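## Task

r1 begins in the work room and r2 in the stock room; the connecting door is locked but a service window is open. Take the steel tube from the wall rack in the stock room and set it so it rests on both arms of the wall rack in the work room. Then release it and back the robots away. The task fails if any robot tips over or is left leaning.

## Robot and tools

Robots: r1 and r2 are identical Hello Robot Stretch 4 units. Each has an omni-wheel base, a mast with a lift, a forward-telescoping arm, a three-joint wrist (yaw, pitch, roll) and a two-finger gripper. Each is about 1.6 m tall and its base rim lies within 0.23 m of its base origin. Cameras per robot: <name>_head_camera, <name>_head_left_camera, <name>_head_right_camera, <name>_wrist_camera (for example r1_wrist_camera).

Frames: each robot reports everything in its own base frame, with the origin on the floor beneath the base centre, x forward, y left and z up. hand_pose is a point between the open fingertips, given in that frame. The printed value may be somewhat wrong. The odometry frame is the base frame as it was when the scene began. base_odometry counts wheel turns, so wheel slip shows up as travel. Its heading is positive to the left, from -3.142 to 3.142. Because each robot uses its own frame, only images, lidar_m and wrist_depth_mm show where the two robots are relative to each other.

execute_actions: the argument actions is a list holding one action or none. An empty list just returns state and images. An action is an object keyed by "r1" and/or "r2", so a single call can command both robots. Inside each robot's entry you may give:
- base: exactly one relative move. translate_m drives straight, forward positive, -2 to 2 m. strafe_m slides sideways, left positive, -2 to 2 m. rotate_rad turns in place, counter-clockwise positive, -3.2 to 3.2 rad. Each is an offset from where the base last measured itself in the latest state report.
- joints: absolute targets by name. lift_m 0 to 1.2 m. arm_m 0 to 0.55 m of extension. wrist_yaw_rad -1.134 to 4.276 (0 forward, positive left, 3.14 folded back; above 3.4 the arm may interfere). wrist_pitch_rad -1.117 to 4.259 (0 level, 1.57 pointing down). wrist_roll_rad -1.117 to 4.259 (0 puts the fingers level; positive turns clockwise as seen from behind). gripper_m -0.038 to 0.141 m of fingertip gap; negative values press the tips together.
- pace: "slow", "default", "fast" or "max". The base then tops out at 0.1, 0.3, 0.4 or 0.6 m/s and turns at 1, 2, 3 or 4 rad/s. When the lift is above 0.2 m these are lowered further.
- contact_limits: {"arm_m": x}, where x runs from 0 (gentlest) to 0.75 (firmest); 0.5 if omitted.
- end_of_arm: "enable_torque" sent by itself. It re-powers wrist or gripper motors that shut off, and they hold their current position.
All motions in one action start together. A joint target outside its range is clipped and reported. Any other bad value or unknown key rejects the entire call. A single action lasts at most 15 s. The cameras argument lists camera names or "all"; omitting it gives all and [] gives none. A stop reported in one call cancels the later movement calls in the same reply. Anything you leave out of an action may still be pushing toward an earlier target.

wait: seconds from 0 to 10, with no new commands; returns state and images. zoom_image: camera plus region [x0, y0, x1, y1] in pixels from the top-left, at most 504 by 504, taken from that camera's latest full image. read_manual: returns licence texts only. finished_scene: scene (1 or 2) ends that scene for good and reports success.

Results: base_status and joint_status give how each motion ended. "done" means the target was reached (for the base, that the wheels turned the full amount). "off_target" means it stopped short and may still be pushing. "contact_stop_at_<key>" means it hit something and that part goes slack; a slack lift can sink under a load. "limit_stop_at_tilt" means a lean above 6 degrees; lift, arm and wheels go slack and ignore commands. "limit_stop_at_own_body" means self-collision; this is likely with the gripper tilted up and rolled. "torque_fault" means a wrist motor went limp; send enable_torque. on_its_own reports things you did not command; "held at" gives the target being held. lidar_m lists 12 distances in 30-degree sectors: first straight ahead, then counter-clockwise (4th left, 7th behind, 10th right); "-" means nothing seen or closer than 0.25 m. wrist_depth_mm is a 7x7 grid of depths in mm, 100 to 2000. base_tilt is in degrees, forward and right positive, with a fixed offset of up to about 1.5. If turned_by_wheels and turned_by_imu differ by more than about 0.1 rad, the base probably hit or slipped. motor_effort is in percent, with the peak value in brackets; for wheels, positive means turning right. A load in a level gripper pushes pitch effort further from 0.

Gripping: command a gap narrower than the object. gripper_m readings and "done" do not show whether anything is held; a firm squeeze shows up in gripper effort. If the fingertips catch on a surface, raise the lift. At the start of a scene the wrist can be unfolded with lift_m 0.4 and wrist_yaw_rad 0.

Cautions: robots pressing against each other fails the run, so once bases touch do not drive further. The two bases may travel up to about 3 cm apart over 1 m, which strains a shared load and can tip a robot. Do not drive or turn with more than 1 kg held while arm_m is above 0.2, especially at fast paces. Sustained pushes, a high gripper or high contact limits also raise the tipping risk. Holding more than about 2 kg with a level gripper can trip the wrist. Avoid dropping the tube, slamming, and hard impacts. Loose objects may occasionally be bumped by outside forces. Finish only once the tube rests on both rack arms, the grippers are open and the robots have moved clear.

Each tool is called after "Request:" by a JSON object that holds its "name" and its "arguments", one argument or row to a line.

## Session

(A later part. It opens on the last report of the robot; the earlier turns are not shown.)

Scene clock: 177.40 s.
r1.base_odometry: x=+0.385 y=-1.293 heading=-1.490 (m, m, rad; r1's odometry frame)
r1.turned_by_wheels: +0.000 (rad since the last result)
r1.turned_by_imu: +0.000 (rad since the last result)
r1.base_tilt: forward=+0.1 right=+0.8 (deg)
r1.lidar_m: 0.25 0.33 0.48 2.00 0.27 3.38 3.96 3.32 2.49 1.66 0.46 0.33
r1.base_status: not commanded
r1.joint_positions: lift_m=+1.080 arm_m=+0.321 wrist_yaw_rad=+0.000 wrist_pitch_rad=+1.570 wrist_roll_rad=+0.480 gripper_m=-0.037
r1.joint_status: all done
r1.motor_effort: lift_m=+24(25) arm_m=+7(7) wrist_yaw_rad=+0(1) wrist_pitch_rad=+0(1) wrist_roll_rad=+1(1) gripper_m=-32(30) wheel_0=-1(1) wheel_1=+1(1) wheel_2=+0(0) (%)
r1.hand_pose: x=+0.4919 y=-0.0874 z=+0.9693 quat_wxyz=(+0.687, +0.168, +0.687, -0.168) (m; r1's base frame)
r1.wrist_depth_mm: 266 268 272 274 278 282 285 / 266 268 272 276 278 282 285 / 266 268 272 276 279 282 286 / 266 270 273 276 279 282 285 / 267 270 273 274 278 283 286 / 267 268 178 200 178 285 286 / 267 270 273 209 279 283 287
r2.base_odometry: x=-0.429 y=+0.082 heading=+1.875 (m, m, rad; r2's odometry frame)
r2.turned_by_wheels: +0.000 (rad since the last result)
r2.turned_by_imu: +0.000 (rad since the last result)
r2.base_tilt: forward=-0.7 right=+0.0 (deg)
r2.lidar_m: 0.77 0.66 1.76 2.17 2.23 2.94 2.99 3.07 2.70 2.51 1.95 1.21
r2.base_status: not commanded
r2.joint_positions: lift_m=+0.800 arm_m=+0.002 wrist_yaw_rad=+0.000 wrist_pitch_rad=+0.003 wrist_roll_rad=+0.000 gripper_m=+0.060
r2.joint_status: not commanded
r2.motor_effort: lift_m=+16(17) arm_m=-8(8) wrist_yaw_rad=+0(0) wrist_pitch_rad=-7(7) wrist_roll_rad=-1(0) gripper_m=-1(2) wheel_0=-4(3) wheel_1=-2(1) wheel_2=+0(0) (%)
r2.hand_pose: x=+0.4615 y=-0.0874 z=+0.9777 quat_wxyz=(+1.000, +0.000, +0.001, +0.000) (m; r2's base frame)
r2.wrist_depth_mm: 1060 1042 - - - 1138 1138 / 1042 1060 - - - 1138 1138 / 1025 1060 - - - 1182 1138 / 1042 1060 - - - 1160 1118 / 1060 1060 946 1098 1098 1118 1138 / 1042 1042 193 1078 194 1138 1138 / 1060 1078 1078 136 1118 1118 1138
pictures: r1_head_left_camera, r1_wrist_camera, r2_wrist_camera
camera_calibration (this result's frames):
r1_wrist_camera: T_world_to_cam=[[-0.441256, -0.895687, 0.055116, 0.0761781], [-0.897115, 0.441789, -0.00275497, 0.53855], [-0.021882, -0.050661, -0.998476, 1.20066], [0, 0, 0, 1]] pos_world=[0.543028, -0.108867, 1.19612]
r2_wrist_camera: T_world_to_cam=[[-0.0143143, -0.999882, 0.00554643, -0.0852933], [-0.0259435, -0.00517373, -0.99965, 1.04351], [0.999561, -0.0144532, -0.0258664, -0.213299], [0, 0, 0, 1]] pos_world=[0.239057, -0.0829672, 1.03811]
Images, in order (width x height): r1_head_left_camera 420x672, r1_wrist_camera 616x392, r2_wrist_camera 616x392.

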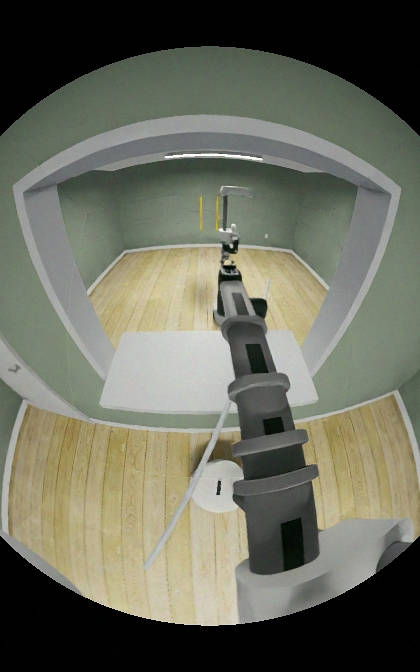

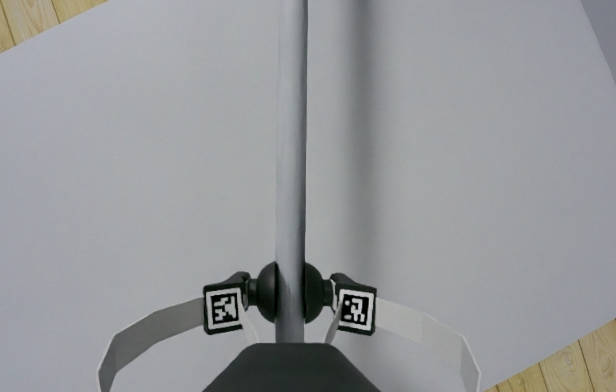

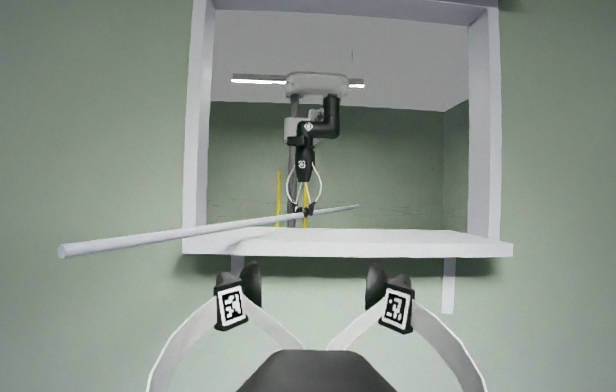

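Request:
{"name": "execute_actions", "arguments": {
  "actions": [
    {"r1":{"base":{"strafe_m":0.22},"joints":{"lift_m":1.11},"pace":"slow"}}
  ],
  "cameras": []
}}

Request:
{"name": "execute_actions", "arguments": {
  "actions": [
    {"r1":{"base":{"translate_m":-1.6}}}
  ],
  "cameras": ["r1_wrist_camera"]
}}

Request:
{"name": "execute_actions", "arguments": {
  "actions": [
    {"r1":{"base":{"rotate_rad":-1.57},"joints":{"wrist_roll_rad":0.65},"pace":"slow"}}
  ],
  "cameras": ["r1_wrist_camera"]
}}

Request:
{"name": "execute_actions", "arguments": {
  "actions": [
    {"r1":{"base":{"rotate_rad":-1.57},"joints":{"wrist_roll_rad":0.85},"pace":"slow"}}
  ],
  "cameras": ["r1_wrist_camera","r1_head_camera","r1_head_right_camera"]
}}

Scene clock: 186.50 s.
r1.base_odometry: x=+0.604 y=-1.275 heading=-1.490 (m, m, rad; r1's odometry frame)
r1.turned_by_wheels: +0.000 (rad since the last result)
r1.turned_by_imu: -0.001 (rad since the last result)
r1.base_tilt: forward=+0.0 right=+1.0 (deg)
r1.lidar_m: 0.25 0.34 0.70 2.09 0.27 3.09 3.93 3.62 2.71 1.68 0.45 0.31
r1.base_status: done
r1.joint_positions: lift_m=+1.110 arm_m=+0.321 wrist_yaw_rad=+0.000 wrist_pitch_rad=+1.570 wrist_roll_rad=+0.480 gripper_m=-0.037
r1.joint_status: all done
r1.motor_effort: lift_m=+25(25) arm_m=+7(7) wrist_yaw_rad=+1(0) wrist_pitch_rad=-1(1) wrist_roll_rad=+1(1) gripper_m=-27(29) wheel_0=+0(6) wheel_1=+0(7) wheel_2=+0(1) (%)
r1.hand_pose: x=+0.4918 y=-0.0874 z=+0.9993 quat_wxyz=(+0.687, +0.168, +0.687, -0.168) (m; r1's base frame)
r1.wrist_depth_mm: 1160 298 301 304 307 312 315 / 296 297 301 306 309 312 317 / 294 298 301 306 307 312 317 / 296 300 301 306 309 312 317 / 297 298 303 304 309 314 315 / 296 298 177 200 178 314 317 / 297 298 301 209 310 315 1255
r2.base_odometry: x=-0.429 y=+0.082 heading=+1.875 (m, m, rad; r2's odometry frame)
r2.turned_by_wheels: +0.000 (rad since the last result)
r2.turned_by_imu: +0.003 (rad since the last result)
r2.base_tilt: forward=-0.8 right=+0.1 (deg)
r2.lidar_m: 0.66 1.33 1.75 2.16 2.23 2.93 2.97 3.05 2.68 2.52 1.95 1.23
r2.base_status: not commanded
r2.joint_positions: lift_m=+0.800 arm_m=+0.002 wrist_yaw_rad=+0.000 wrist_pitch_rad=+0.003 wrist_roll_rad=+0.000 gripper_m=+0.060
r2.joint_status: not commanded
r2.motor_effort: lift_m=+17(17) arm_m=-8(8) wrist_yaw_rad=+0(0) wrist_pitch_rad=-6(8) wrist_roll_rad=-1(1) gripper_m=-2(2) wheel_0=-4(3) wheel_1=-2(1) wheel_2=+0(0) (%)
r2.hand_pose: x=+0.4615 y=-0.0874 z=+0.9777 quat_wxyz=(+1.000, +0.000, +0.001, +0.000) (m; r2's base frame)
r2.wrist_depth_mm: 1042 1060 - - - 1160 1138 / 1042 1078 - - - 1138 1118 / 1060 1060 - - - 1138 1138 / 1025 1042 - - - 1138 1118 / 1078 1060 1060 1078 1098 1118 1160 / 1042 1060 193 1060 193 1118 1160 / 1042 1078 1078 136 1078 1138 1160
pictures: none
No camera images: the call's "cameras" was empty. Leave "cameras" out to get every camera's image.

Scene clock: 193.33 s.
r1.base_odometry: x=+0.475 y=+0.319 heading=-1.490 (m, m, rad; r1's odometry frame)
r1.turned_by_wheels: +0.000 (rad since the last result)
r1.turned_by_imu: +0.007 (rad since the last result)
r1.base_tilt: forward=+0.1 right=+0.8 (deg)
r1.lidar_m: 0.25 2.18 2.21 2.15 0.29 2.29 2.22 2.36 2.67 2.52 2.71 0.98
r1.base_status: done
r1.joint_positions: lift_m=+1.110 arm_m=+0.321 wrist_yaw_rad=+0.000 wrist_pitch_rad=+1.570 wrist_roll_rad=+0.480 gripper_m=-0.037
r1.joint_status: not commanded
r1.motor_effort: lift_m=+23(25) arm_m=+7(7) wrist_yaw_rad=+1(1) wrist_pitch_rad=+0(1) wrist_roll_rad=+1(1) gripper_m=-28(27) wheel_0=+0(8) wheel_1=+1(8) wheel_2=-1(9) (%)
r1.hand_pose: x=+0.4918 y=-0.0874 z=+0.9994 quat_wxyz=(+0.687, +0.168, +0.687, -0.168) (m; r1's base frame)
r1.wrist_depth_mm: 1182 1160 1205 1205 1229 1255 1255 / 1160 1182 1182 1205 1229 1229 1281 / 1160 1160 1182 1205 1229 1255 1255 / 1182 1182 1205 1182 1229 1229 1255 / 1182 1205 1205 1229 1229 1229 1255 / 1182 1160 177 199 178 1229 1255 / 1182 1182 1205 210 1008 1255 1281
r2.base_odometry: x=-0.429 y=+0.082 heading=+1.875 (m, m, rad; r2's odometry frame)
r2.turned_by_wheels: +0.000 (rad since the last result)
r2.turned_by_imu: +0.002 (rad since the last result)
r2.base_tilt: forward=-0.8 right=-0.1 (deg)
r2.lidar_m: 1.14 1.33 1.75 2.18 2.23 2.94 2.99 3.03 2.70 2.52 1.96 1.22
r2.base_status: not commanded
r2.joint_positions: lift_m=+0.800 arm_m=+0.002 wrist_yaw_rad=+0.000 wrist_pitch_rad=+0.003 wrist_roll_rad=+0.000 gripper_m=+0.060
r2.joint_status: not commanded
r2.motor_effort: lift_m=+17(17) arm_m=-8(8) wrist_yaw_rad=+0(0) wrist_pitch_rad=-7(7) wrist_roll_rad=-1(1) gripper_m=-2(2) wheel_0=-4(3) wheel_1=-1(2) wheel_2=+0(0) (%)
r2.hand_pose: x=+0.4615 y=-0.0874 z=+0.9777 quat_wxyz=(+1.000, +0.000, +0.001, +0.000) (m; r2's base frame)
r2.wrist_depth_mm: 1042 1078 - - - 1138 1160 / 1042 1078 - - - 1160 1160 / 1060 1060 - - - 1138 1118 / 1042 1078 - - - 1182 1138 / 1060 1060 1060 1078 1138 1118 1182 / 1042 1078 193 1078 193 1138 1138 / 1042 1042 1078 136 1098 1098 1138
pictures: r1_wrist_camera
camera_calibration (this result's frames):
r1_wrist_camera: T_world_to_cam=[[-0.441246, -0.895684, 0.0552394, 0.0743671], [-0.897112, 0.441795, -0.00250412, 0.538333], [-0.0221616, -0.0506609, -0.99847, 1.23085], [0, 0, 0, 1]] pos_world=[0.543037, -0.108868, 1.22621]
Images, in order (width x height): r1_wrist_camera 616x392.

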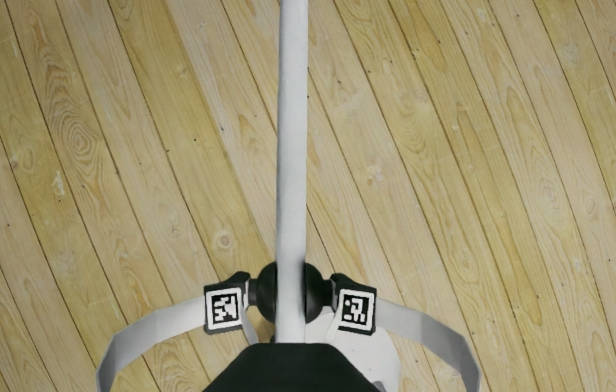

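Scene clock: 196.20 s.
r1.base_odometry: x=+0.475 y=+0.319 heading=-3.059 (m, m, rad; r1's odometry frame)
r1.turned_by_wheels: -1.570 (rad since the last result)
r1.turned_by_imu: -1.565 (rad since the last result)
r1.base_tilt: forward=+0.2 right=+0.8 (deg)
r1.lidar_m: 0.25 0.25 1.98 0.25 0.35 2.24 2.15 2.27 2.27 1.89 2.32 0.55
r1.base_status: done
r1.joint_positions: lift_m=+1.110 arm_m=+0.321 wrist_yaw_rad=-0.001 wrist_pitch_rad=+1.570 wrist_roll_rad=+0.651 gripper_m=-0.037
r1.joint_status: all done
r1.motor_effort: lift_m=+23(24) arm_m=+6(7) wrist_yaw_rad=+4(4) wrist_pitch_rad=+0(3) wrist_roll_rad=-2(10) gripper_m=-30(31) wheel_0=+0(2) wheel_1=+2(5) wheel_2=+2(6) (%)
r1.hand_pose: x=+0.4918 y=-0.0874 z=+0.9994 quat_wxyz=(+0.670, +0.226, +0.670, -0.226) (m; r1's base frame)
r1.wrist_depth_mm: 1138 1182 1182 1205 1229 1229 1255 / 1160 1182 1182 1205 1229 1229 1255 / 1160 1182 1205 1205 1229 1229 1255 / 1182 1182 1182 1205 1229 1229 1255 / 1160 1182 1205 1205 1229 1229 1255 / 1160 1205 177 200 179 1255 1255 / 1182 1182 1205 204 1008 1255 1255
r2.base_odometry: x=-0.429 y=+0.082 heading=+1.875 (m, m, rad; r2's odometry frame)
r2.turned_by_wheels: +0.000 (rad since the last result)
r2.turned_by_imu: +0.001 (rad since the last result)
r2.base_tilt: forward=-1.0 right=-0.3 (deg)
r2.lidar_m: 1.15 1.34 1.73 2.18 2.22 2.91 3.00 3.06 2.68 2.50 1.98 1.24
r2.base_status: not commanded
r2.joint_positions: lift_m=+0.800 arm_m=+0.002 wrist_yaw_rad=+0.000 wrist_pitch_rad=+0.003 wrist_roll_rad=+0.000 gripper_m=+0.060
r2.joint_status: not commanded
r2.motor_effort: lift_m=+17(17) arm_m=-8(8) wrist_yaw_rad=+0(0) wrist_pitch_rad=-6(7) wrist_roll_rad=+0(0) gripper_m=-1(2) wheel_0=-3(4) wheel_1=-1(1) wheel_2=+0(0) (%)
r2.hand_pose: x=+0.4615 y=-0.0874 z=+0.9777 quat_wxyz=(+1.000, +0.000, +0.001, +0.000) (m; r2's base frame)
r2.wrist_depth_mm: 1042 1060 - - - 1138 1118 / 1060 1042 - - - 1118 1138 / 1060 1042 - - - 1160 1138 / 1042 1078 - - - 1138 1118 / 1060 1060 1078 1098 1098 1118 1138 / 1042 1060 193 1098 193 1138 1138 / 1042 1060 1098 136 1098 1118 1160
pictures: r1_wrist_camera
camera_calibration (this result's frames):
r1_wrist_camera: T_world_to_cam=[[-0.587974, -0.806994, 0.0551971, 0.154315], [-0.808304, 0.588761, -0.00244616, 0.507429], [-0.0305238, -0.0460543, -0.998472, 1.23537], [0, 0, 0, 1]] pos_world=[0.538598, -0.117329, 1.2262]
Images, in order (width x height): r1_wrist_camera 616x392.

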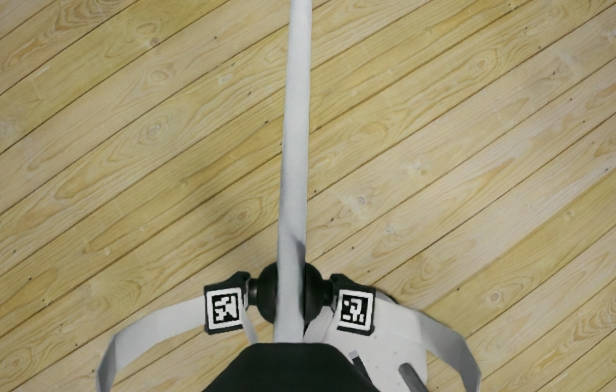

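Scene clock: 199.07 s.
r1.base_odometry: x=+0.475 y=+0.319 heading=+1.654 (m, m, rad; r1's odometry frame)
r1.turned_by_wheels: -1.570 (rad since the last result)
r1.turned_by_imu: -1.565 (rad since the last result)
r1.base_tilt: forward=+0.1 right=+0.8 (deg)
r1.lidar_m: 0.32 0.25 0.25 0.29 2.75 2.02 2.05 2.16 2.19 2.13 2.26 0.57
r1.base_status: done
r1.joint_positions: lift_m=+1.110 arm_m=+0.321 wrist_yaw_rad=+0.001 wrist_pitch_rad=+1.570 wrist_roll_rad=+0.849 gripper_m=-0.037
r1.joint_status: all done
r1.motor_effort: lift_m=+24(24) arm_m=+6(6) wrist_yaw_rad=-2(7) wrist_pitch_rad=+1(4) wrist_roll_rad=+3(10) gripper_m=-31(29) wheel_0=+1(9) wheel_1=+2(9) wheel_2=+2(6) (%)
r1.hand_pose: x=+0.4921 y=-0.0874 z=+0.9994 quat_wxyz=(+0.645, +0.291, +0.644, -0.291) (m; r1's base frame)
r1.wrist_depth_mm: 1160 1160 1182 1229 1229 1229 1255 / 1182 1182 1205 1229 1229 1229 1255 / 1182 1160 1182 1205 1255 1229 1255 / 1182 1182 1182 1205 1229 1229 1255 / 1160 1182 1205 1229 1229 1229 1281 / 1160 1182 178 200 180 1229 1281 / 1182 1182 1205 197 1025 1255 1255
r2.base_odometry: x=-0.429 y=+0.082 heading=+1.875 (m, m, rad; r2's odometry frame)
r2.turned_by_wheels: +0.000 (rad since the last result)
r2.turned_by_imu: +0.001 (rad since the last result)
r2.base_tilt: forward=-0.9 right=-0.2 (deg)
r2.lidar_m: 1.15 1.32 1.75 2.17 2.24 2.92 2.98 3.04 2.69 2.51 1.96 1.21
r2.base_status: not commanded
r2.joint_positions: lift_m=+0.800 arm_m=+0.002 wrist_yaw_rad=+0.000 wrist_pitch_rad=+0.003 wrist_roll_rad=+0.000 gripper_m=+0.060
r2.joint_status: not commanded
r2.motor_effort: lift_m=+16(17) arm_m=-8(8) wrist_yaw_rad=+0(0) wrist_pitch_rad=-7(7) wrist_roll_rad=+0(1) gripper_m=-3(3) wheel_0=-4(4) wheel_1=-1(1) wheel_2=+0(0) (%)
r2.hand_pose: x=+0.4615 y=-0.0874 z=+0.9777 quat_wxyz=(+1.000, +0.000, +0.001, +0.000) (m; r2's base frame)
r2.wrist_depth_mm: 1060 1078 - - - 1160 1138 / 1060 1060 - - - 1138 1138 / 1042 1042 - - - 1138 1160 / 1042 1078 - - - 1160 1118 / 1060 1098 1060 1078 1098 1098 1182 / 1042 1060 193 1118 194 1138 1160 / 1042 1060 1078 136 1118 1118 1118
pictures: r1_head_camera, r1_head_right_camera, r1_wrist_camera
camera_calibration (this result's frames):
r1_wrist_camera: T_world_to_cam=[[-0.734641, -0.67625, 0.0546689, 0.238656], [-0.677374, 0.735633, -0.00283243, 0.456495], [-0.0383008, -0.0391121, -0.998501, 1.23984], [0, 0, 0, 1]] pos_world=[0.532032, -0.125929, 1.22623]
Images, in order (width x height): r1_head_camera 420x560, r1_head_right_camera 420x672, r1_wrist_camera 616x392.

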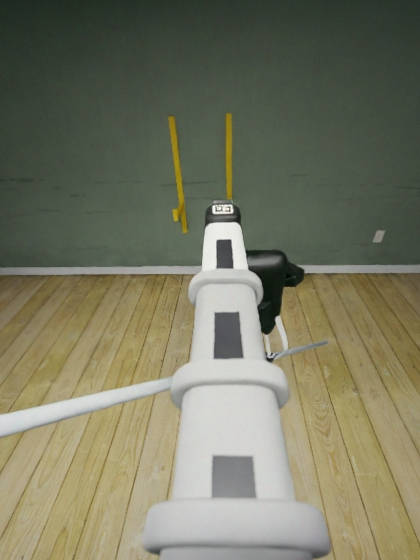

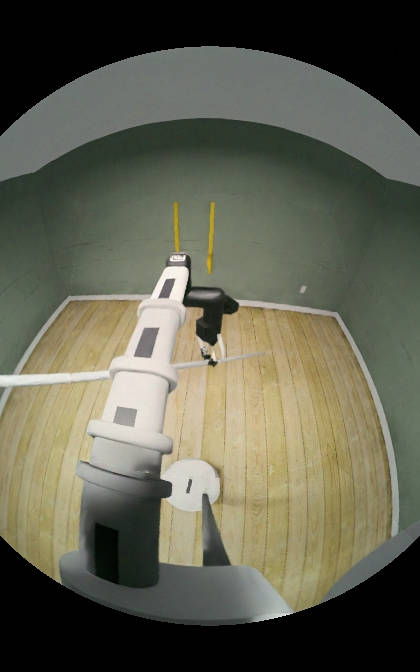

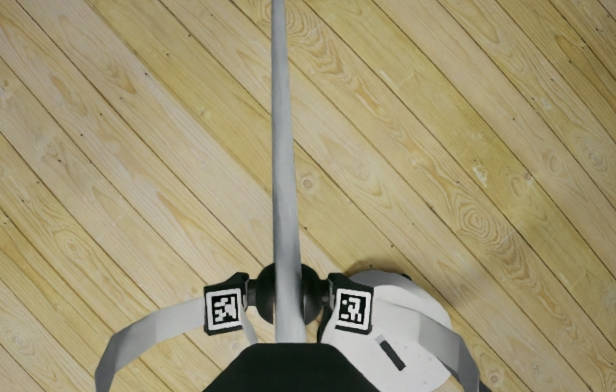

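Request:
{"name": "execute_actions", "arguments": {
  "actions": [
    {"r1":{"base":{"strafe_m":0.21},"joints":{"wrist_roll_rad":1.0,"lift_m":1.19},"pace":"slow"}}
  ],
  "cameras": ["r1_head_right_camera"]
}}

Request:
{"name": "execute_actions", "arguments": {
  "actions": [
    {"r1":{"base":{"translate_m":0.3},"joints":{"wrist_roll_rad":1.15},"pace":"slow"}}
  ],
  "cameras": ["r1_head_right_camera","r1_wrist_camera","r2_wrist_camera"]
}}

Scene clock: 210.57 s.
r1.base_odometry: x=+0.265 y=+0.302 heading=+1.654 (m, m, rad; r1's odometry frame)
r1.turned_by_wheels: +0.000 (rad since the last result)
r1.turned_by_imu: -0.002 (rad since the last result)
r1.base_tilt: forward=+0.1 right=+0.8 (deg)
r1.lidar_m: 0.32 0.33 2.44 2.34 2.48 2.13 2.02 2.18 2.39 2.34 2.46 0.55
r1.base_status: done
r1.joint_positions: lift_m=+1.190 arm_m=+0.321 wrist_yaw_rad=+0.000 wrist_pitch_rad=+1.570 wrist_roll_rad=+1.000 gripper_m=-0.037
r1.joint_status: all done
r1.motor_effort: lift_m=+24(25) arm_m=+6(6) wrist_yaw_rad=+1(1) wrist_pitch_rad=+1(3) wrist_roll_rad=+0(6) gripper_m=-29(28) wheel_0=-1(7) wheel_1=+2(10) wheel_2=+0(1) (%)
r1.hand_pose: x=+0.4921 y=-0.0874 z=+1.0793 quat_wxyz=(+0.621, +0.339, +0.620, -0.339) (m; r1's base frame)
r1.wrist_depth_mm: 1229 1255 1255 1281 1281 1281 1336 / 1229 1255 1255 1281 1308 1308 1366 / 1255 1255 1281 1281 1308 1336 1336 / 1255 1255 1255 1308 1281 1336 1336 / 1229 1255 1281 1281 1308 1308 1336 / 1255 1255 177 196 180 1308 1336 / 1255 1255 1255 156 1098 750 1336
r2.base_odometry: x=-0.429 y=+0.082 heading=+1.875 (m, m, rad; r2's odometry frame)
r2.turned_by_wheels: +0.000 (rad since the last result)
r2.turned_by_imu: +0.003 (rad since the last result)
r2.base_tilt: forward=-1.0 right=-0.1 (deg)
r2.lidar_m: 1.13 1.33 1.73 2.18 2.21 2.93 3.00 3.07 2.68 2.52 1.97 1.21
r2.base_status: not commanded
r2.joint_positions: lift_m=+0.800 arm_m=+0.002 wrist_yaw_rad=+0.000 wrist_pitch_rad=+0.003 wrist_roll_rad=+0.000 gripper_m=+0.060
r2.joint_status: not commanded
r2.motor_effort: lift_m=+17(17) arm_m=-8(8) wrist_yaw_rad=+0(0) wrist_pitch_rad=-6(7) wrist_roll_rad=+0(1) gripper_m=-2(2) wheel_0=-4(3) wheel_1=-2(2) wheel_2=+0(0) (%)
r2.hand_pose: x=+0.4615 y=-0.0874 z=+0.9777 quat_wxyz=(+1.000, +0.000, +0.001, +0.000) (m; r2's base frame)
r2.wrist_depth_mm: 1042 1060 - - - 1138 1160 / 1060 1042 - - - 1160 1118 / 1060 1042 - - - 1160 1118 / 1042 1060 - - - 1138 1138 / 1042 1078 1078 1078 1098 1118 1160 / 1042 1060 193 1118 194 1118 1160 / 1060 1060 1060 136 1098 1138 1118
pictures: r1_head_right_camera
Images, in order (width x height): r1_head_right_camera 420x672.

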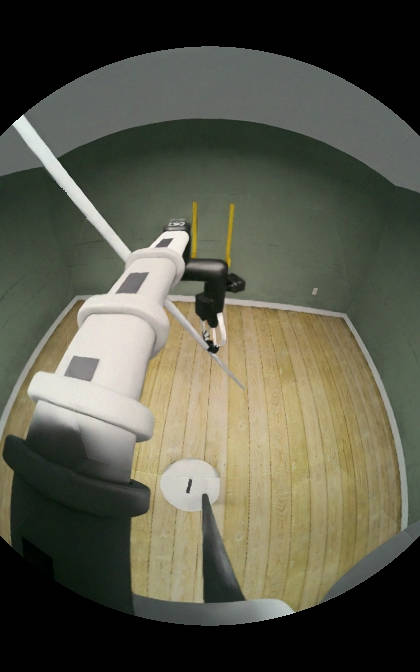

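Scene clock: 214.83 s.
r1.base_odometry: x=+0.240 y=+0.601 heading=+1.654 (m, m, rad; r1's odometry frame)
r1.turned_by_wheels: +0.000 (rad since the last result)
r1.turned_by_imu: -0.002 (rad since the last result)
r1.base_tilt: forward=-0.1 right=+0.9 (deg)
r1.lidar_m: 0.37 2.00 2.43 2.35 2.48 2.43 2.34 2.50 2.43 2.34 2.49 0.57
r1.base_status: done
r1.joint_positions: lift_m=+1.190 arm_m=+0.321 wrist_yaw_rad=+0.000 wrist_pitch_rad=+1.570 wrist_roll_rad=+1.150 gripper_m=-0.037
r1.joint_status: all done
r1.motor_effort: lift_m=+25(25) arm_m=+6(6) wrist_yaw_rad=+1(2) wrist_pitch_rad=+1(1) wrist_roll_rad=+0(4) gripper_m=-28(31) wheel_0=+1(1) wheel_1=+0(8) wheel_2=-1(8) (%)
r1.hand_pose: x=+0.4921 y=-0.0874 z=+1.0793 quat_wxyz=(+0.594, +0.385, +0.593, -0.384) (m; r1's base frame)
r1.wrist_depth_mm: 1255 1255 1255 1308 1308 1336 1336 / 1255 1255 1281 1255 1308 1308 1336 / 1229 1281 1281 1308 1308 1308 1336 / 1255 1255 1281 1281 1308 1336 1336 / 1229 1255 1281 1281 1138 1336 1336 / 1229 1255 179 196 180 1118 1336 / 1229 1255 1255 180 1308 1336 661
r2.base_odometry: x=-0.429 y=+0.082 heading=+1.875 (m, m, rad; r2's odometry frame)
r2.turned_by_wheels: +0.000 (rad since the last result)
r2.turned_by_imu: +0.001 (rad since the last result)
r2.base_tilt: forward=-0.6 right=-0.3 (deg)
r2.lidar_m: 1.15 1.34 1.77 2.17 2.23 2.91 2.99 3.05 2.70 2.52 1.95 1.22
r2.base_status: not commanded
r2.joint_positions: lift_m=+0.800 arm_m=+0.002 wrist_yaw_rad=+0.000 wrist_pitch_rad=+0.003 wrist_roll_rad=+0.000 gripper_m=+0.060
r2.joint_status: not commanded
r2.motor_effort: lift_m=+17(17) arm_m=-8(8) wrist_yaw_rad=-1(1) wrist_pitch_rad=-6(7) wrist_roll_rad=+0(1) gripper_m=-3(1) wheel_0=-4(4) wheel_1=-1(2) wheel_2=+0(0) (%)
r2.hand_pose: x=+0.4615 y=-0.0874 z=+0.9777 quat_wxyz=(+1.000, +0.000, +0.001, +0.000) (m; r2's base frame)
r2.wrist_depth_mm: 1042 1060 - - - 1118 1118 / 1060 1060 - - - 1138 1138 / 1060 1078 - - - 1160 1138 / 1042 1060 - - - 1160 1138 / 1060 1042 1060 1078 1098 1138 1160 / 1042 1078 193 1098 195 1098 1118 / 1025 1060 1078 136 1098 1118 1160
pictures: r1_head_right_camera, r1_wrist_camera, r2_wrist_camera
camera_calibration (this result's frames):
r1_wrist_camera: T_world_to_cam=[[-0.902285, -0.427699, 0.054362, 0.338846], [-0.428461, 0.903556, -0.00264446, 0.348694], [-0.0479881, -0.0256781, -0.998518, 1.32558], [0, 0, 0, 1]] pos_world=[0.518749, -0.136102, 1.30611]
r2_wrist_camera: T_world_to_cam=[[-0.0143145, -0.999882, 0.0055464, -0.0852932], [-0.0259434, -0.0051737, -0.99965, 1.04351], [0.999561, -0.0144534, -0.0258663, -0.2133], [0, 0, 0, 1]] pos_world=[0.239057, -0.0829673, 1.03811]
Images, in order (width x height): r1_head_right_camera 420x672, r1_wrist_camera 616x392, r2_wrist_camera 616x392.

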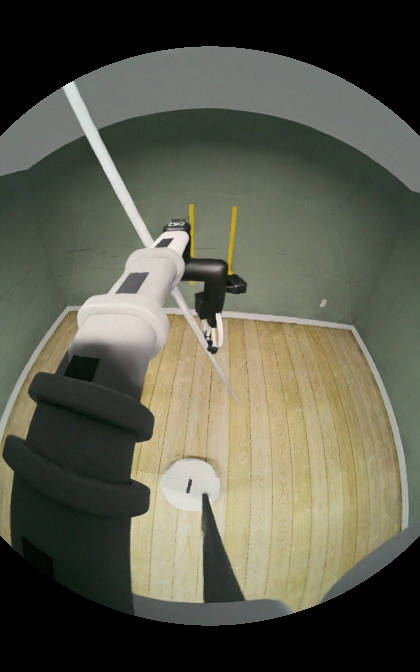

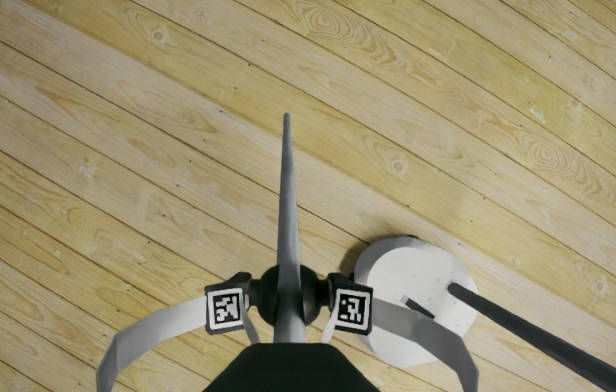

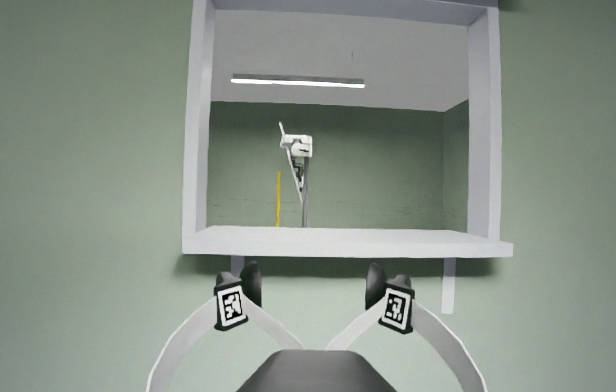

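Request:
{"name": "execute_actions", "arguments": {
  "actions": [
    {"r1":{"base":{"strafe_m":-0.1},"joints":{"wrist_roll_rad":1.36},"pace":"slow"}}
  ],
  "cameras": ["r1_wrist_camera"]
}}

Request:
{"name": "execute_actions", "arguments": {
  "actions": [
    {"r1":{"base":{"translate_m":0.75},"joints":{"wrist_roll_rad":1.57},"pace":"slow"}}
  ],
  "cameras": ["r1_head_right_camera","r1_head_left_camera","r1_wrist_camera"]
}}

Scene clock: 226.43 s.
r1.base_odometry: x=+0.340 y=+0.609 heading=+1.655 (m, m, rad; r1's odometry frame)
r1.turned_by_wheels: +0.000 (rad since the last result)
r1.turned_by_imu: -0.002 (rad since the last result)
r1.base_tilt: forward=+0.0 right=+0.7 (deg)
r1.lidar_m: 0.41 0.47 2.49 2.45 2.58 2.44 2.33 2.49 2.34 2.24 2.37 0.49
r1.base_status: done
r1.joint_positions: lift_m=+1.190 arm_m=+0.321 wrist_yaw_rad=+0.000 wrist_pitch_rad=+1.570 wrist_roll_rad=+1.360 gripper_m=-0.037
r1.joint_status: all done
r1.motor_effort: lift_m=+25(24) arm_m=+6(6) wrist_yaw_rad=+2(1) wrist_pitch_rad=+2(5) wrist_roll_rad=+1(3) gripper_m=-29(28) wheel_0=+2(7) wheel_1=-1(7) wheel_2=+0(0) (%)
r1.hand_pose: x=+0.4920 y=-0.0874 z=+1.0793 quat_wxyz=(+0.550, +0.445, +0.550, -0.444) (m; r1's base frame)
r1.wrist_depth_mm: 1229 1255 1229 1308 1308 1366 1336 / 1229 1255 1281 1308 1281 1336 1336 / 1229 1255 1281 1281 1336 1308 1336 / 1229 1255 1281 1308 1308 1308 1366 / 1229 1255 1281 1281 1098 1098 1336 / 1229 1255 177 196 179 1336 1336 / 1229 1255 1281 181 1308 1336 1336
r2.base_odometry: x=-0.429 y=+0.082 heading=+1.875 (m, m, rad; r2's odometry frame)
r2.turned_by_wheels: +0.000 (rad since the last result)
r2.turned_by_imu: +0.002 (rad since the last result)
r2.base_tilt: forward=-0.9 right=-0.1 (deg)
r2.lidar_m: 1.15 1.33 1.73 2.18 2.23 2.95 2.99 3.05 2.71 2.51 1.98 1.24
r2.base_status: not commanded
r2.joint_positions: lift_m=+0.800 arm_m=+0.002 wrist_yaw_rad=+0.000 wrist_pitch_rad=+0.003 wrist_roll_rad=+0.000 gripper_m=+0.060
r2.joint_status: not commanded
r2.motor_effort: lift_m=+16(17) arm_m=-8(8) wrist_yaw_rad=+0(0) wrist_pitch_rad=-7(7) wrist_roll_rad=-1(1) gripper_m=-2(2) wheel_0=-3(3) wheel_1=-1(2) wheel_2=+0(0) (%)
r2.hand_pose: x=+0.4615 y=-0.0874 z=+0.9777 quat_wxyz=(+1.000, +0.000, +0.001, +0.000) (m; r2's base frame)
r2.wrist_depth_mm: 1042 1060 - - - 1182 1118 / 1042 1060 - - - 1138 1138 / 1042 1078 - - - 1160 1138 / 1060 1078 - - - 1160 1138 / 1060 1078 1078 1078 1118 1118 1160 / 1060 1060 193 1098 195 1118 1138 / 1060 1060 1098 136 1098 1118 1160
pictures: r1_wrist_camera
camera_calibration (this result's frames):
r1_wrist_camera: T_world_to_cam=[[-0.971567, -0.230349, 0.0547359, 0.389676], [-0.230817, 0.972994, -0.00230541, 0.257102], [-0.0527267, -0.0148739, -0.998498, 1.32883], [0, 0, 0, 1]] pos_world=[0.508005, -0.140633, 1.30609]
Images, in order (width x height): r1_wrist_camera 616x392.

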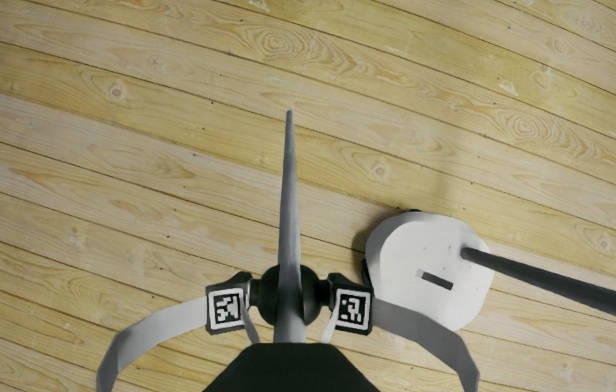

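Scene clock: 235.23 s.
r1.base_odometry: x=+0.277 y=+1.357 heading=+1.654 (m, m, rad; r1's odometry frame)
r1.turned_by_wheels: +0.000 (rad since the last result)
r1.turned_by_imu: -0.006 (rad since the last result)
r1.base_tilt: forward=+0.1 right=+0.8 (deg)
r1.lidar_m: 0.44 0.47 1.74 2.42 2.56 3.20 3.11 3.17 2.36 2.29 1.62 0.50
r1.base_status: done
r1.joint_positions: lift_m=+1.190 arm_m=+0.321 wrist_yaw_rad=+0.000 wrist_pitch_rad=+1.570 wrist_roll_rad=+1.570 gripper_m=-0.037
r1.joint_status: all done
r1.motor_effort: lift_m=+24(24) arm_m=+6(6) wrist_yaw_rad=+0(1) wrist_pitch_rad=+1(2) wrist_roll_rad=+0(4) gripper_m=-27(31) wheel_0=+1(5) wheel_1=+0(3) wheel_2=-4(7) (%)
r1.hand_pose: x=+0.4920 y=-0.0874 z=+1.0793 quat_wxyz=(+0.500, +0.500, +0.500, -0.500) (m; r1's base frame)
r1.wrist_depth_mm: 946 1255 1255 1281 1308 1308 1336 / 960 1255 1281 1281 1308 1308 1336 / 991 1255 1281 1281 1308 1308 1336 / 1008 1255 1281 1308 1308 1308 1366 / 1025 1255 1281 1281 1098 1118 1336 / 1042 1255 177 196 180 1308 1336 / 1025 1255 1255 182 1308 1366 1366
r2.base_odometry: x=-0.429 y=+0.082 heading=+1.875 (m, m, rad; r2's odometry frame)
r2.turned_by_wheels: +0.000 (rad since the last result)
r2.turned_by_imu: +0.003 (rad since the last result)
r2.base_tilt: forward=-0.9 right=+0.0 (deg)
r2.lidar_m: 1.15 1.31 1.76 2.16 2.24 2.90 2.98 3.05 2.70 2.51 1.96 1.21
r2.base_status: not commanded
r2.joint_positions: lift_m=+0.800 arm_m=+0.002 wrist_yaw_rad=+0.000 wrist_pitch_rad=+0.003 wrist_roll_rad=+0.000 gripper_m=+0.060
r2.joint_status: not commanded
r2.motor_effort: lift_m=+17(17) arm_m=-8(8) wrist_yaw_rad=+0(0) wrist_pitch_rad=-7(6) wrist_roll_rad=+0(1) gripper_m=-2(2) wheel_0=-4(4) wheel_1=-2(2) wheel_2=+0(0) (%)
r2.hand_pose: x=+0.4615 y=-0.0874 z=+0.9777 quat_wxyz=(+1.000, +0.000, +0.001, +0.000) (m; r2's base frame)
r2.wrist_depth_mm: 1042 1060 - - - 1138 1138 / 1060 1060 - - - 1182 1138 / 1025 1060 - - - 1160 1118 / 1042 1060 - - - 1160 1160 / 1042 1060 1042 1078 1118 1098 1138 / 1060 1042 193 1078 194 1098 1160 / 1060 1060 1078 136 1098 1118 1138
pictures: r1_head_left_camera, r1_head_right_camera, r1_wrist_camera
camera_calibration (this result's frames):
r1_wrist_camera: T_world_to_cam=[[-0.998248, -0.0225272, 0.0547144, 0.420995], [-0.0226793, 0.99974, -0.00215959, 0.156875], [-0.0546515, -0.00339668, -0.9985, 1.33078], [0, 0, 0, 1]] pos_world=[0.496545, -0.142831, 1.30609]
Images, in order (width x height): r1_head_left_camera 420x672, r1_head_right_camera 420x672, r1_wrist_camera 616x392.

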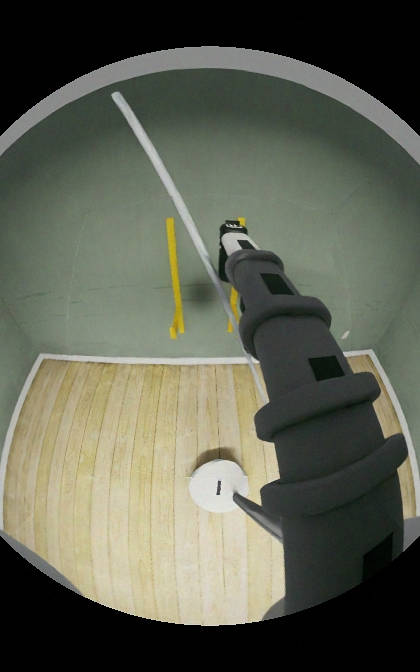

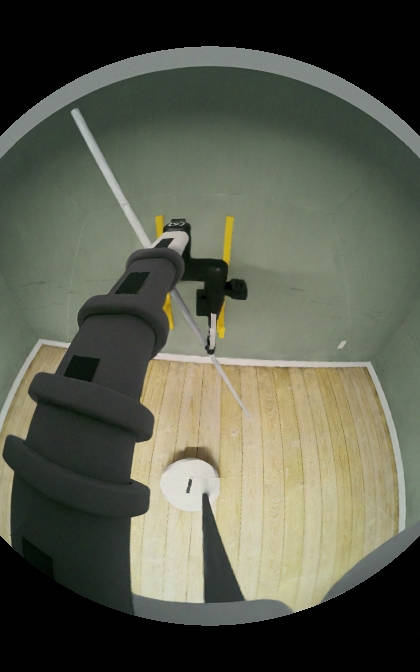

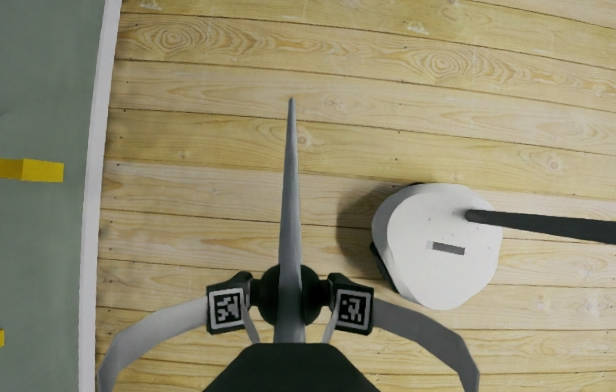

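Request:
{"name": "execute_actions", "arguments": {
  "actions": [
    {"r1":{"base":{"translate_m":0.28},"joints":{"lift_m":1.2},"pace":"slow"}}
  ],
  "cameras": ["r1_head_right_camera","r1_wrist_camera"]
}}

Scene clock: 242.80 s.
r1.base_odometry: x=+0.254 y=+1.635 heading=+1.654 (m, m, rad; r1's odometry frame)
r1.turned_by_wheels: +0.000 (rad since the last result)
r1.turned_by_imu: -0.003 (rad since the last result)
r1.base_tilt: forward=+0.1 right=+0.8 (deg)
r1.lidar_m: 0.45 0.46 1.35 2.42 2.56 3.51 3.41 3.17 2.38 2.29 1.22 0.48
r1.base_status: done
r1.joint_positions: lift_m=+1.200 arm_m=+0.321 wrist_yaw_rad=+0.000 wrist_pitch_rad=+1.570 wrist_roll_rad=+1.570 gripper_m=-0.037
r1.joint_status: all done
r1.motor_effort: lift_m=+24(27) arm_m=+6(6) wrist_yaw_rad=+2(2) wrist_pitch_rad=+1(1) wrist_roll_rad=+0(0) gripper_m=-32(27) wheel_0=+1(2) wheel_1=+1(1) wheel_2=-1(6) (%)
r1.hand_pose: x=+0.4920 y=-0.0874 z=+1.0893 quat_wxyz=(+0.500, +0.500, +0.500, -0.500) (m; r1's base frame)
r1.wrist_depth_mm: 569 842 1308 1281 1308 1336 1336 / 574 866 1281 1308 1308 1336 1336 / 559 891 1281 1308 1308 1336 1336 / 574 866 1281 1281 1308 1336 1336 / 615 960 1281 1281 1118 1118 1336 / 621 831 177 196 179 1366 1366 / 627 768 1308 182 1308 1336 1366
r2.base_odometry: x=-0.429 y=+0.082 heading=+1.875 (m, m, rad; r2's odometry frame)
r2.turned_by_wheels: +0.000 (rad since the last result)
r2.turned_by_imu: +0.002 (rad since the last result)
r2.base_tilt: forward=-0.9 right=-0.2 (deg)
r2.lidar_m: 1.15 1.34 1.72 2.17 2.24 2.96 2.99 3.05 2.67 2.51 1.95 1.22
r2.base_status: not commanded
r2.joint_positions: lift_m=+0.800 arm_m=+0.002 wrist_yaw_rad=+0.000 wrist_pitch_rad=+0.003 wrist_roll_rad=+0.000 gripper_m=+0.060
r2.joint_status: not commanded
r2.motor_effort: lift_m=+17(17) arm_m=-8(8) wrist_yaw_rad=+0(0) wrist_pitch_rad=-7(7) wrist_roll_rad=+0(0) gripper_m=-1(3) wheel_0=-4(3) wheel_1=-2(2) wheel_2=+0(0) (%)
r2.hand_pose: x=+0.4615 y=-0.0874 z=+0.9777 quat_wxyz=(+1.000, +0.000, +0.001, +0.000) (m; r2's base frame)
r2.wrist_depth_mm: 1042 1060 - - - 1138 1160 / 1042 1042 - - - 1160 1138 / 1060 1060 - - - 1160 1138 / 1060 1078 - - - 1160 1138 / 1042 1078 1078 1098 1098 1160 1160 / 1060 1078 193 1098 194 1118 1138 / 1025 1078 1060 136 1138 1118 1138
pictures: r1_head_right_camera, r1_wrist_camera
camera_calibration (this result's frames):
r1_wrist_camera: T_world_to_cam=[[-0.998249, -0.022527, 0.0546953, 0.420475], [-0.022679, 0.99974, -0.00216002, 0.156897], [-0.0546325, -0.00339667, -0.998501, 1.34075], [0, 0, 0, 1]] pos_world=[0.496546, -0.142831, 1.31608]
Images, in order (width x height): r1_head_right_camera 420x672, r1_wrist_camera 616x392.

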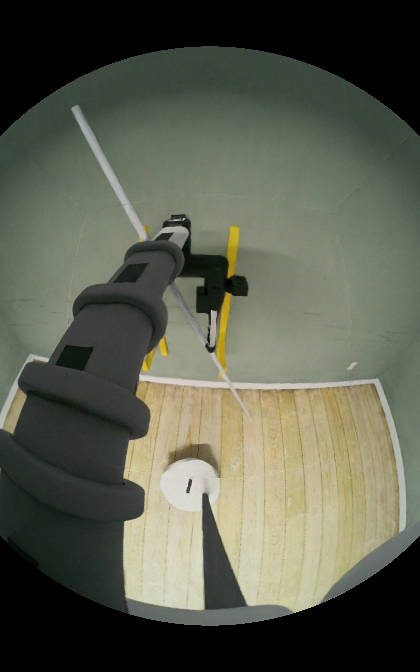

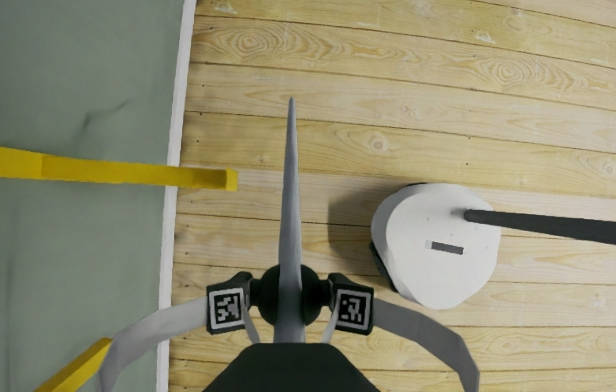

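Request:
{"name": "execute_actions", "arguments": {
  "actions": [
    {"r1":{"base":{"translate_m":0.25},"pace":"slow"}}
  ],
  "cameras": ["r1_wrist_camera"]
}}

Request:
{"name": "execute_actions", "arguments": {
  "actions": [
    {"r1":{"base":{"strafe_m":0.12},"pace":"slow"}}
  ],
  "cameras": ["r1_wrist_camera","r1_head_right_camera"]
}}

Scene clock: 249.67 s.
r1.base_odometry: x=+0.233 y=+1.885 heading=+1.655 (m, m, rad; r1's odometry frame)
r1.turned_by_wheels: +0.000 (rad since the last result)
r1.turned_by_imu: -0.002 (rad since the last result)
r1.base_tilt: forward=+0.1 right=+0.8 (deg)
r1.lidar_m: 0.47 0.39 0.97 2.41 2.53 3.53 3.71 3.21 2.37 2.28 0.88 0.34
r1.base_status: done
r1.joint_positions: lift_m=+1.200 arm_m=+0.321 wrist_yaw_rad=+0.000 wrist_pitch_rad=+1.570 wrist_roll_rad=+1.570 gripper_m=-0.037
r1.joint_status: not commanded
r1.motor_effort: lift_m=+25(25) arm_m=+6(6) wrist_yaw_rad=+1(1) wrist_pitch_rad=+1(2) wrist_roll_rad=+0(0) gripper_m=-29(29) wheel_0=+2(8) wheel_1=+2(5) wheel_2=-2(7) (%)
r1.hand_pose: x=+0.4920 y=-0.0874 z=+1.0893 quat_wxyz=(+0.500, +0.500, +0.500, -0.500) (m; r1's base frame)
r1.wrist_depth_mm: 227 336 707 1308 1308 1336 1336 / 231 347 759 1308 1308 1308 1336 / 196 327 820 1281 1308 1336 1366 / 229 364 634 544 1098 1336 1366 / 247 382 891 1281 1098 1118 1336 / 249 329 177 196 180 1336 1366 / 250 306 707 182 1308 1336 1336
r2.base_odometry: x=-0.429 y=+0.082 heading=+1.875 (m, m, rad; r2's odometry frame)
r2.turned_by_wheels: +0.000 (rad since the last result)
r2.turned_by_imu: +0.002 (rad since the last result)
r2.base_tilt: forward=-0.9 right=-0.1 (deg)
r2.lidar_m: 1.14 1.33 1.76 2.17 2.20 2.93 2.99 3.03 2.72 2.51 1.94 1.20
r2.base_status: not commanded
r2.joint_positions: lift_m=+0.800 arm_m=+0.002 wrist_yaw_rad=+0.000 wrist_pitch_rad=+0.003 wrist_roll_rad=+0.000 gripper_m=+0.060
r2.joint_status: not commanded
r2.motor_effort: lift_m=+17(17) arm_m=-8(8) wrist_yaw_rad=+0(0) wrist_pitch_rad=-6(7) wrist_roll_rad=-1(0) gripper_m=-2(3) wheel_0=-4(3) wheel_1=-2(2) wheel_2=+0(0) (%)
r2.hand_pose: x=+0.4615 y=-0.0874 z=+0.9777 quat_wxyz=(+1.000, +0.000, +0.001, +0.000) (m; r2's base frame)
r2.wrist_depth_mm: 1042 1078 - - - 1138 1160 / 1042 1078 - - - 1160 1160 / 1060 1060 - - - 1138 1138 / 1078 1060 - - - 1160 1160 / 1042 1060 1060 1078 1098 1118 1182 / 1060 1060 192 1098 194 1138 1118 / 1042 1060 1098 136 1118 1118 1138
pictures: r1_wrist_camera
camera_calibration (this result's frames):
r1_wrist_camera: T_world_to_cam=[[-0.998249, -0.0225269, 0.0546956, 0.420475], [-0.0226789, 0.99974, -0.00216001, 0.156897], [-0.0546327, -0.00339667, -0.998501, 1.34075], [0, 0, 0, 1]] pos_world=[0.496546, -0.142831, 1.31608]
Images, in order (width x height): r1_wrist_camera 616x392.

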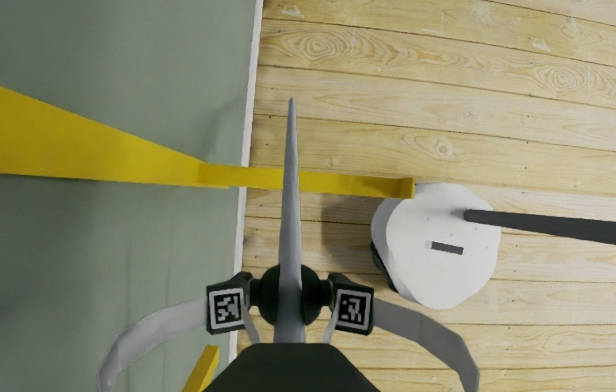

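Scene clock: 252.00 s.
r1.base_odometry: x=+0.113 y=+1.874 heading=+1.655 (m, m, rad; r1's odometry frame)
r1.turned_by_wheels: +0.000 (rad since the last result)
r1.turned_by_imu: +0.000 (rad since the last result)
r1.base_tilt: forward=+0.0 right=+0.8 (deg)
r1.lidar_m: 0.42 0.31 0.97 2.28 2.40 3.41 3.68 3.37 2.50 2.29 0.69 0.39
r1.base_status: done
r1.joint_positions: lift_m=+1.200 arm_m=+0.321 wrist_yaw_rad=+0.000 wrist_pitch_rad=+1.570 wrist_roll_rad=+1.570 gripper_m=-0.037
r1.joint_status: not commanded
r1.motor_effort: lift_m=+24(25) arm_m=+6(6) wrist_yaw_rad=+1(1) wrist_pitch_rad=+0(1) wrist_roll_rad=+0(0) gripper_m=-30(30) wheel_0=+0(3) wheel_1=+2(6) wheel_2=+0(1) (%)
r1.hand_pose: x=+0.4920 y=-0.0874 z=+1.0893 quat_wxyz=(+0.500, +0.500, +0.500, -0.500) (m; r1's base frame)
r1.wrist_depth_mm: 232 301 723 1308 1308 1336 1336 / 237 345 544 1281 1308 1336 1366 / 243 370 842 1308 1308 1336 1366 / 249 382 878 1281 1308 1336 1336 / 253 389 931 1308 1098 1118 1366 / 255 338 177 198 180 1336 1336 / 255 314 539 193 1308 1336 1366
r2.base_odometry: x=-0.429 y=+0.082 heading=+1.875 (m, m, rad; r2's odometry frame)
r2.turned_by_wheels: +0.000 (rad since the last result)
r2.turned_by_imu: +0.001 (rad since the last result)
r2.base_tilt: forward=-0.7 right=-0.1 (deg)
r2.lidar_m: 1.15 1.32 1.76 2.17 2.24 2.94 2.98 3.03 2.72 2.52 2.00 1.24
r2.base_status: not commanded
r2.joint_positions: lift_m=+0.800 arm_m=+0.002 wrist_yaw_rad=+0.000 wrist_pitch_rad=+0.003 wrist_roll_rad=+0.000 gripper_m=+0.060
r2.joint_status: not commanded
r2.motor_effort: lift_m=+17(17) arm_m=-8(8) wrist_yaw_rad=+0(1) wrist_pitch_rad=-8(7) wrist_roll_rad=-2(1) gripper_m=-2(2) wheel_0=-3(4) wheel_1=-1(2) wheel_2=+0(0) (%)
r2.hand_pose: x=+0.4615 y=-0.0874 z=+0.9777 quat_wxyz=(+1.000, +0.000, +0.001, +0.000) (m; r2's base frame)
r2.wrist_depth_mm: 1042 1078 - - - 1160 1118 / 1042 1060 - - - 1160 1138 / 1042 1060 - - - 1160 1138 / 1042 1078 - - - 1182 1160 / 1042 1060 1098 1098 1098 1138 1138 / 1042 1060 193 1098 195 1118 1118 / 1060 1042 1078 136 1098 1118 1118
pictures: r1_head_right_camera, r1_wrist_camera
camera_calibration (this result's frames):
r1_wrist_camera: T_world_to_cam=[[-0.998249, -0.0225272, 0.0546901, 0.420483], [-0.0226792, 0.99974, -0.00216014, 0.156898], [-0.0546272, -0.00339668, -0.998501, 1.34075], [0, 0, 0, 1]] pos_world=[0.496546, -0.142831, 1.31608]
Images, in order (width x height): r1_head_right_camera 420x672, r1_wrist_camera 616x392.

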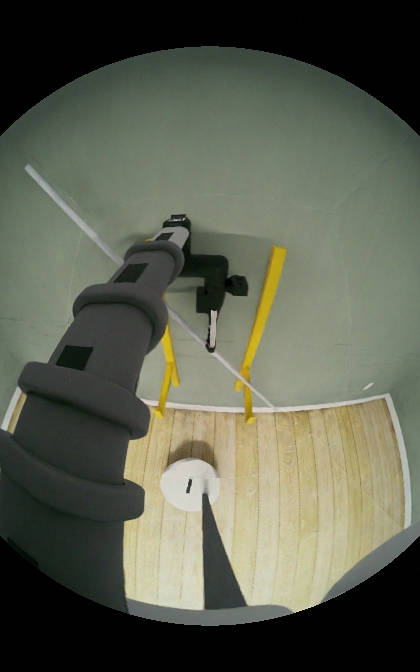

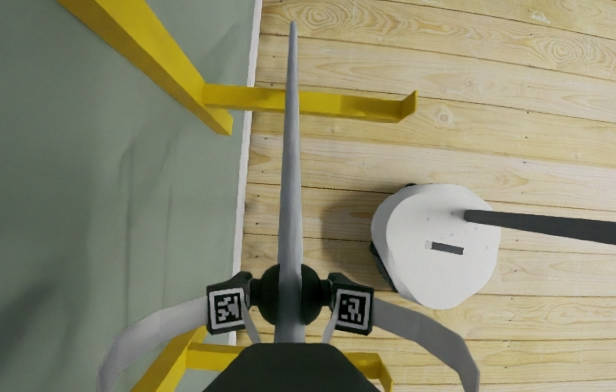

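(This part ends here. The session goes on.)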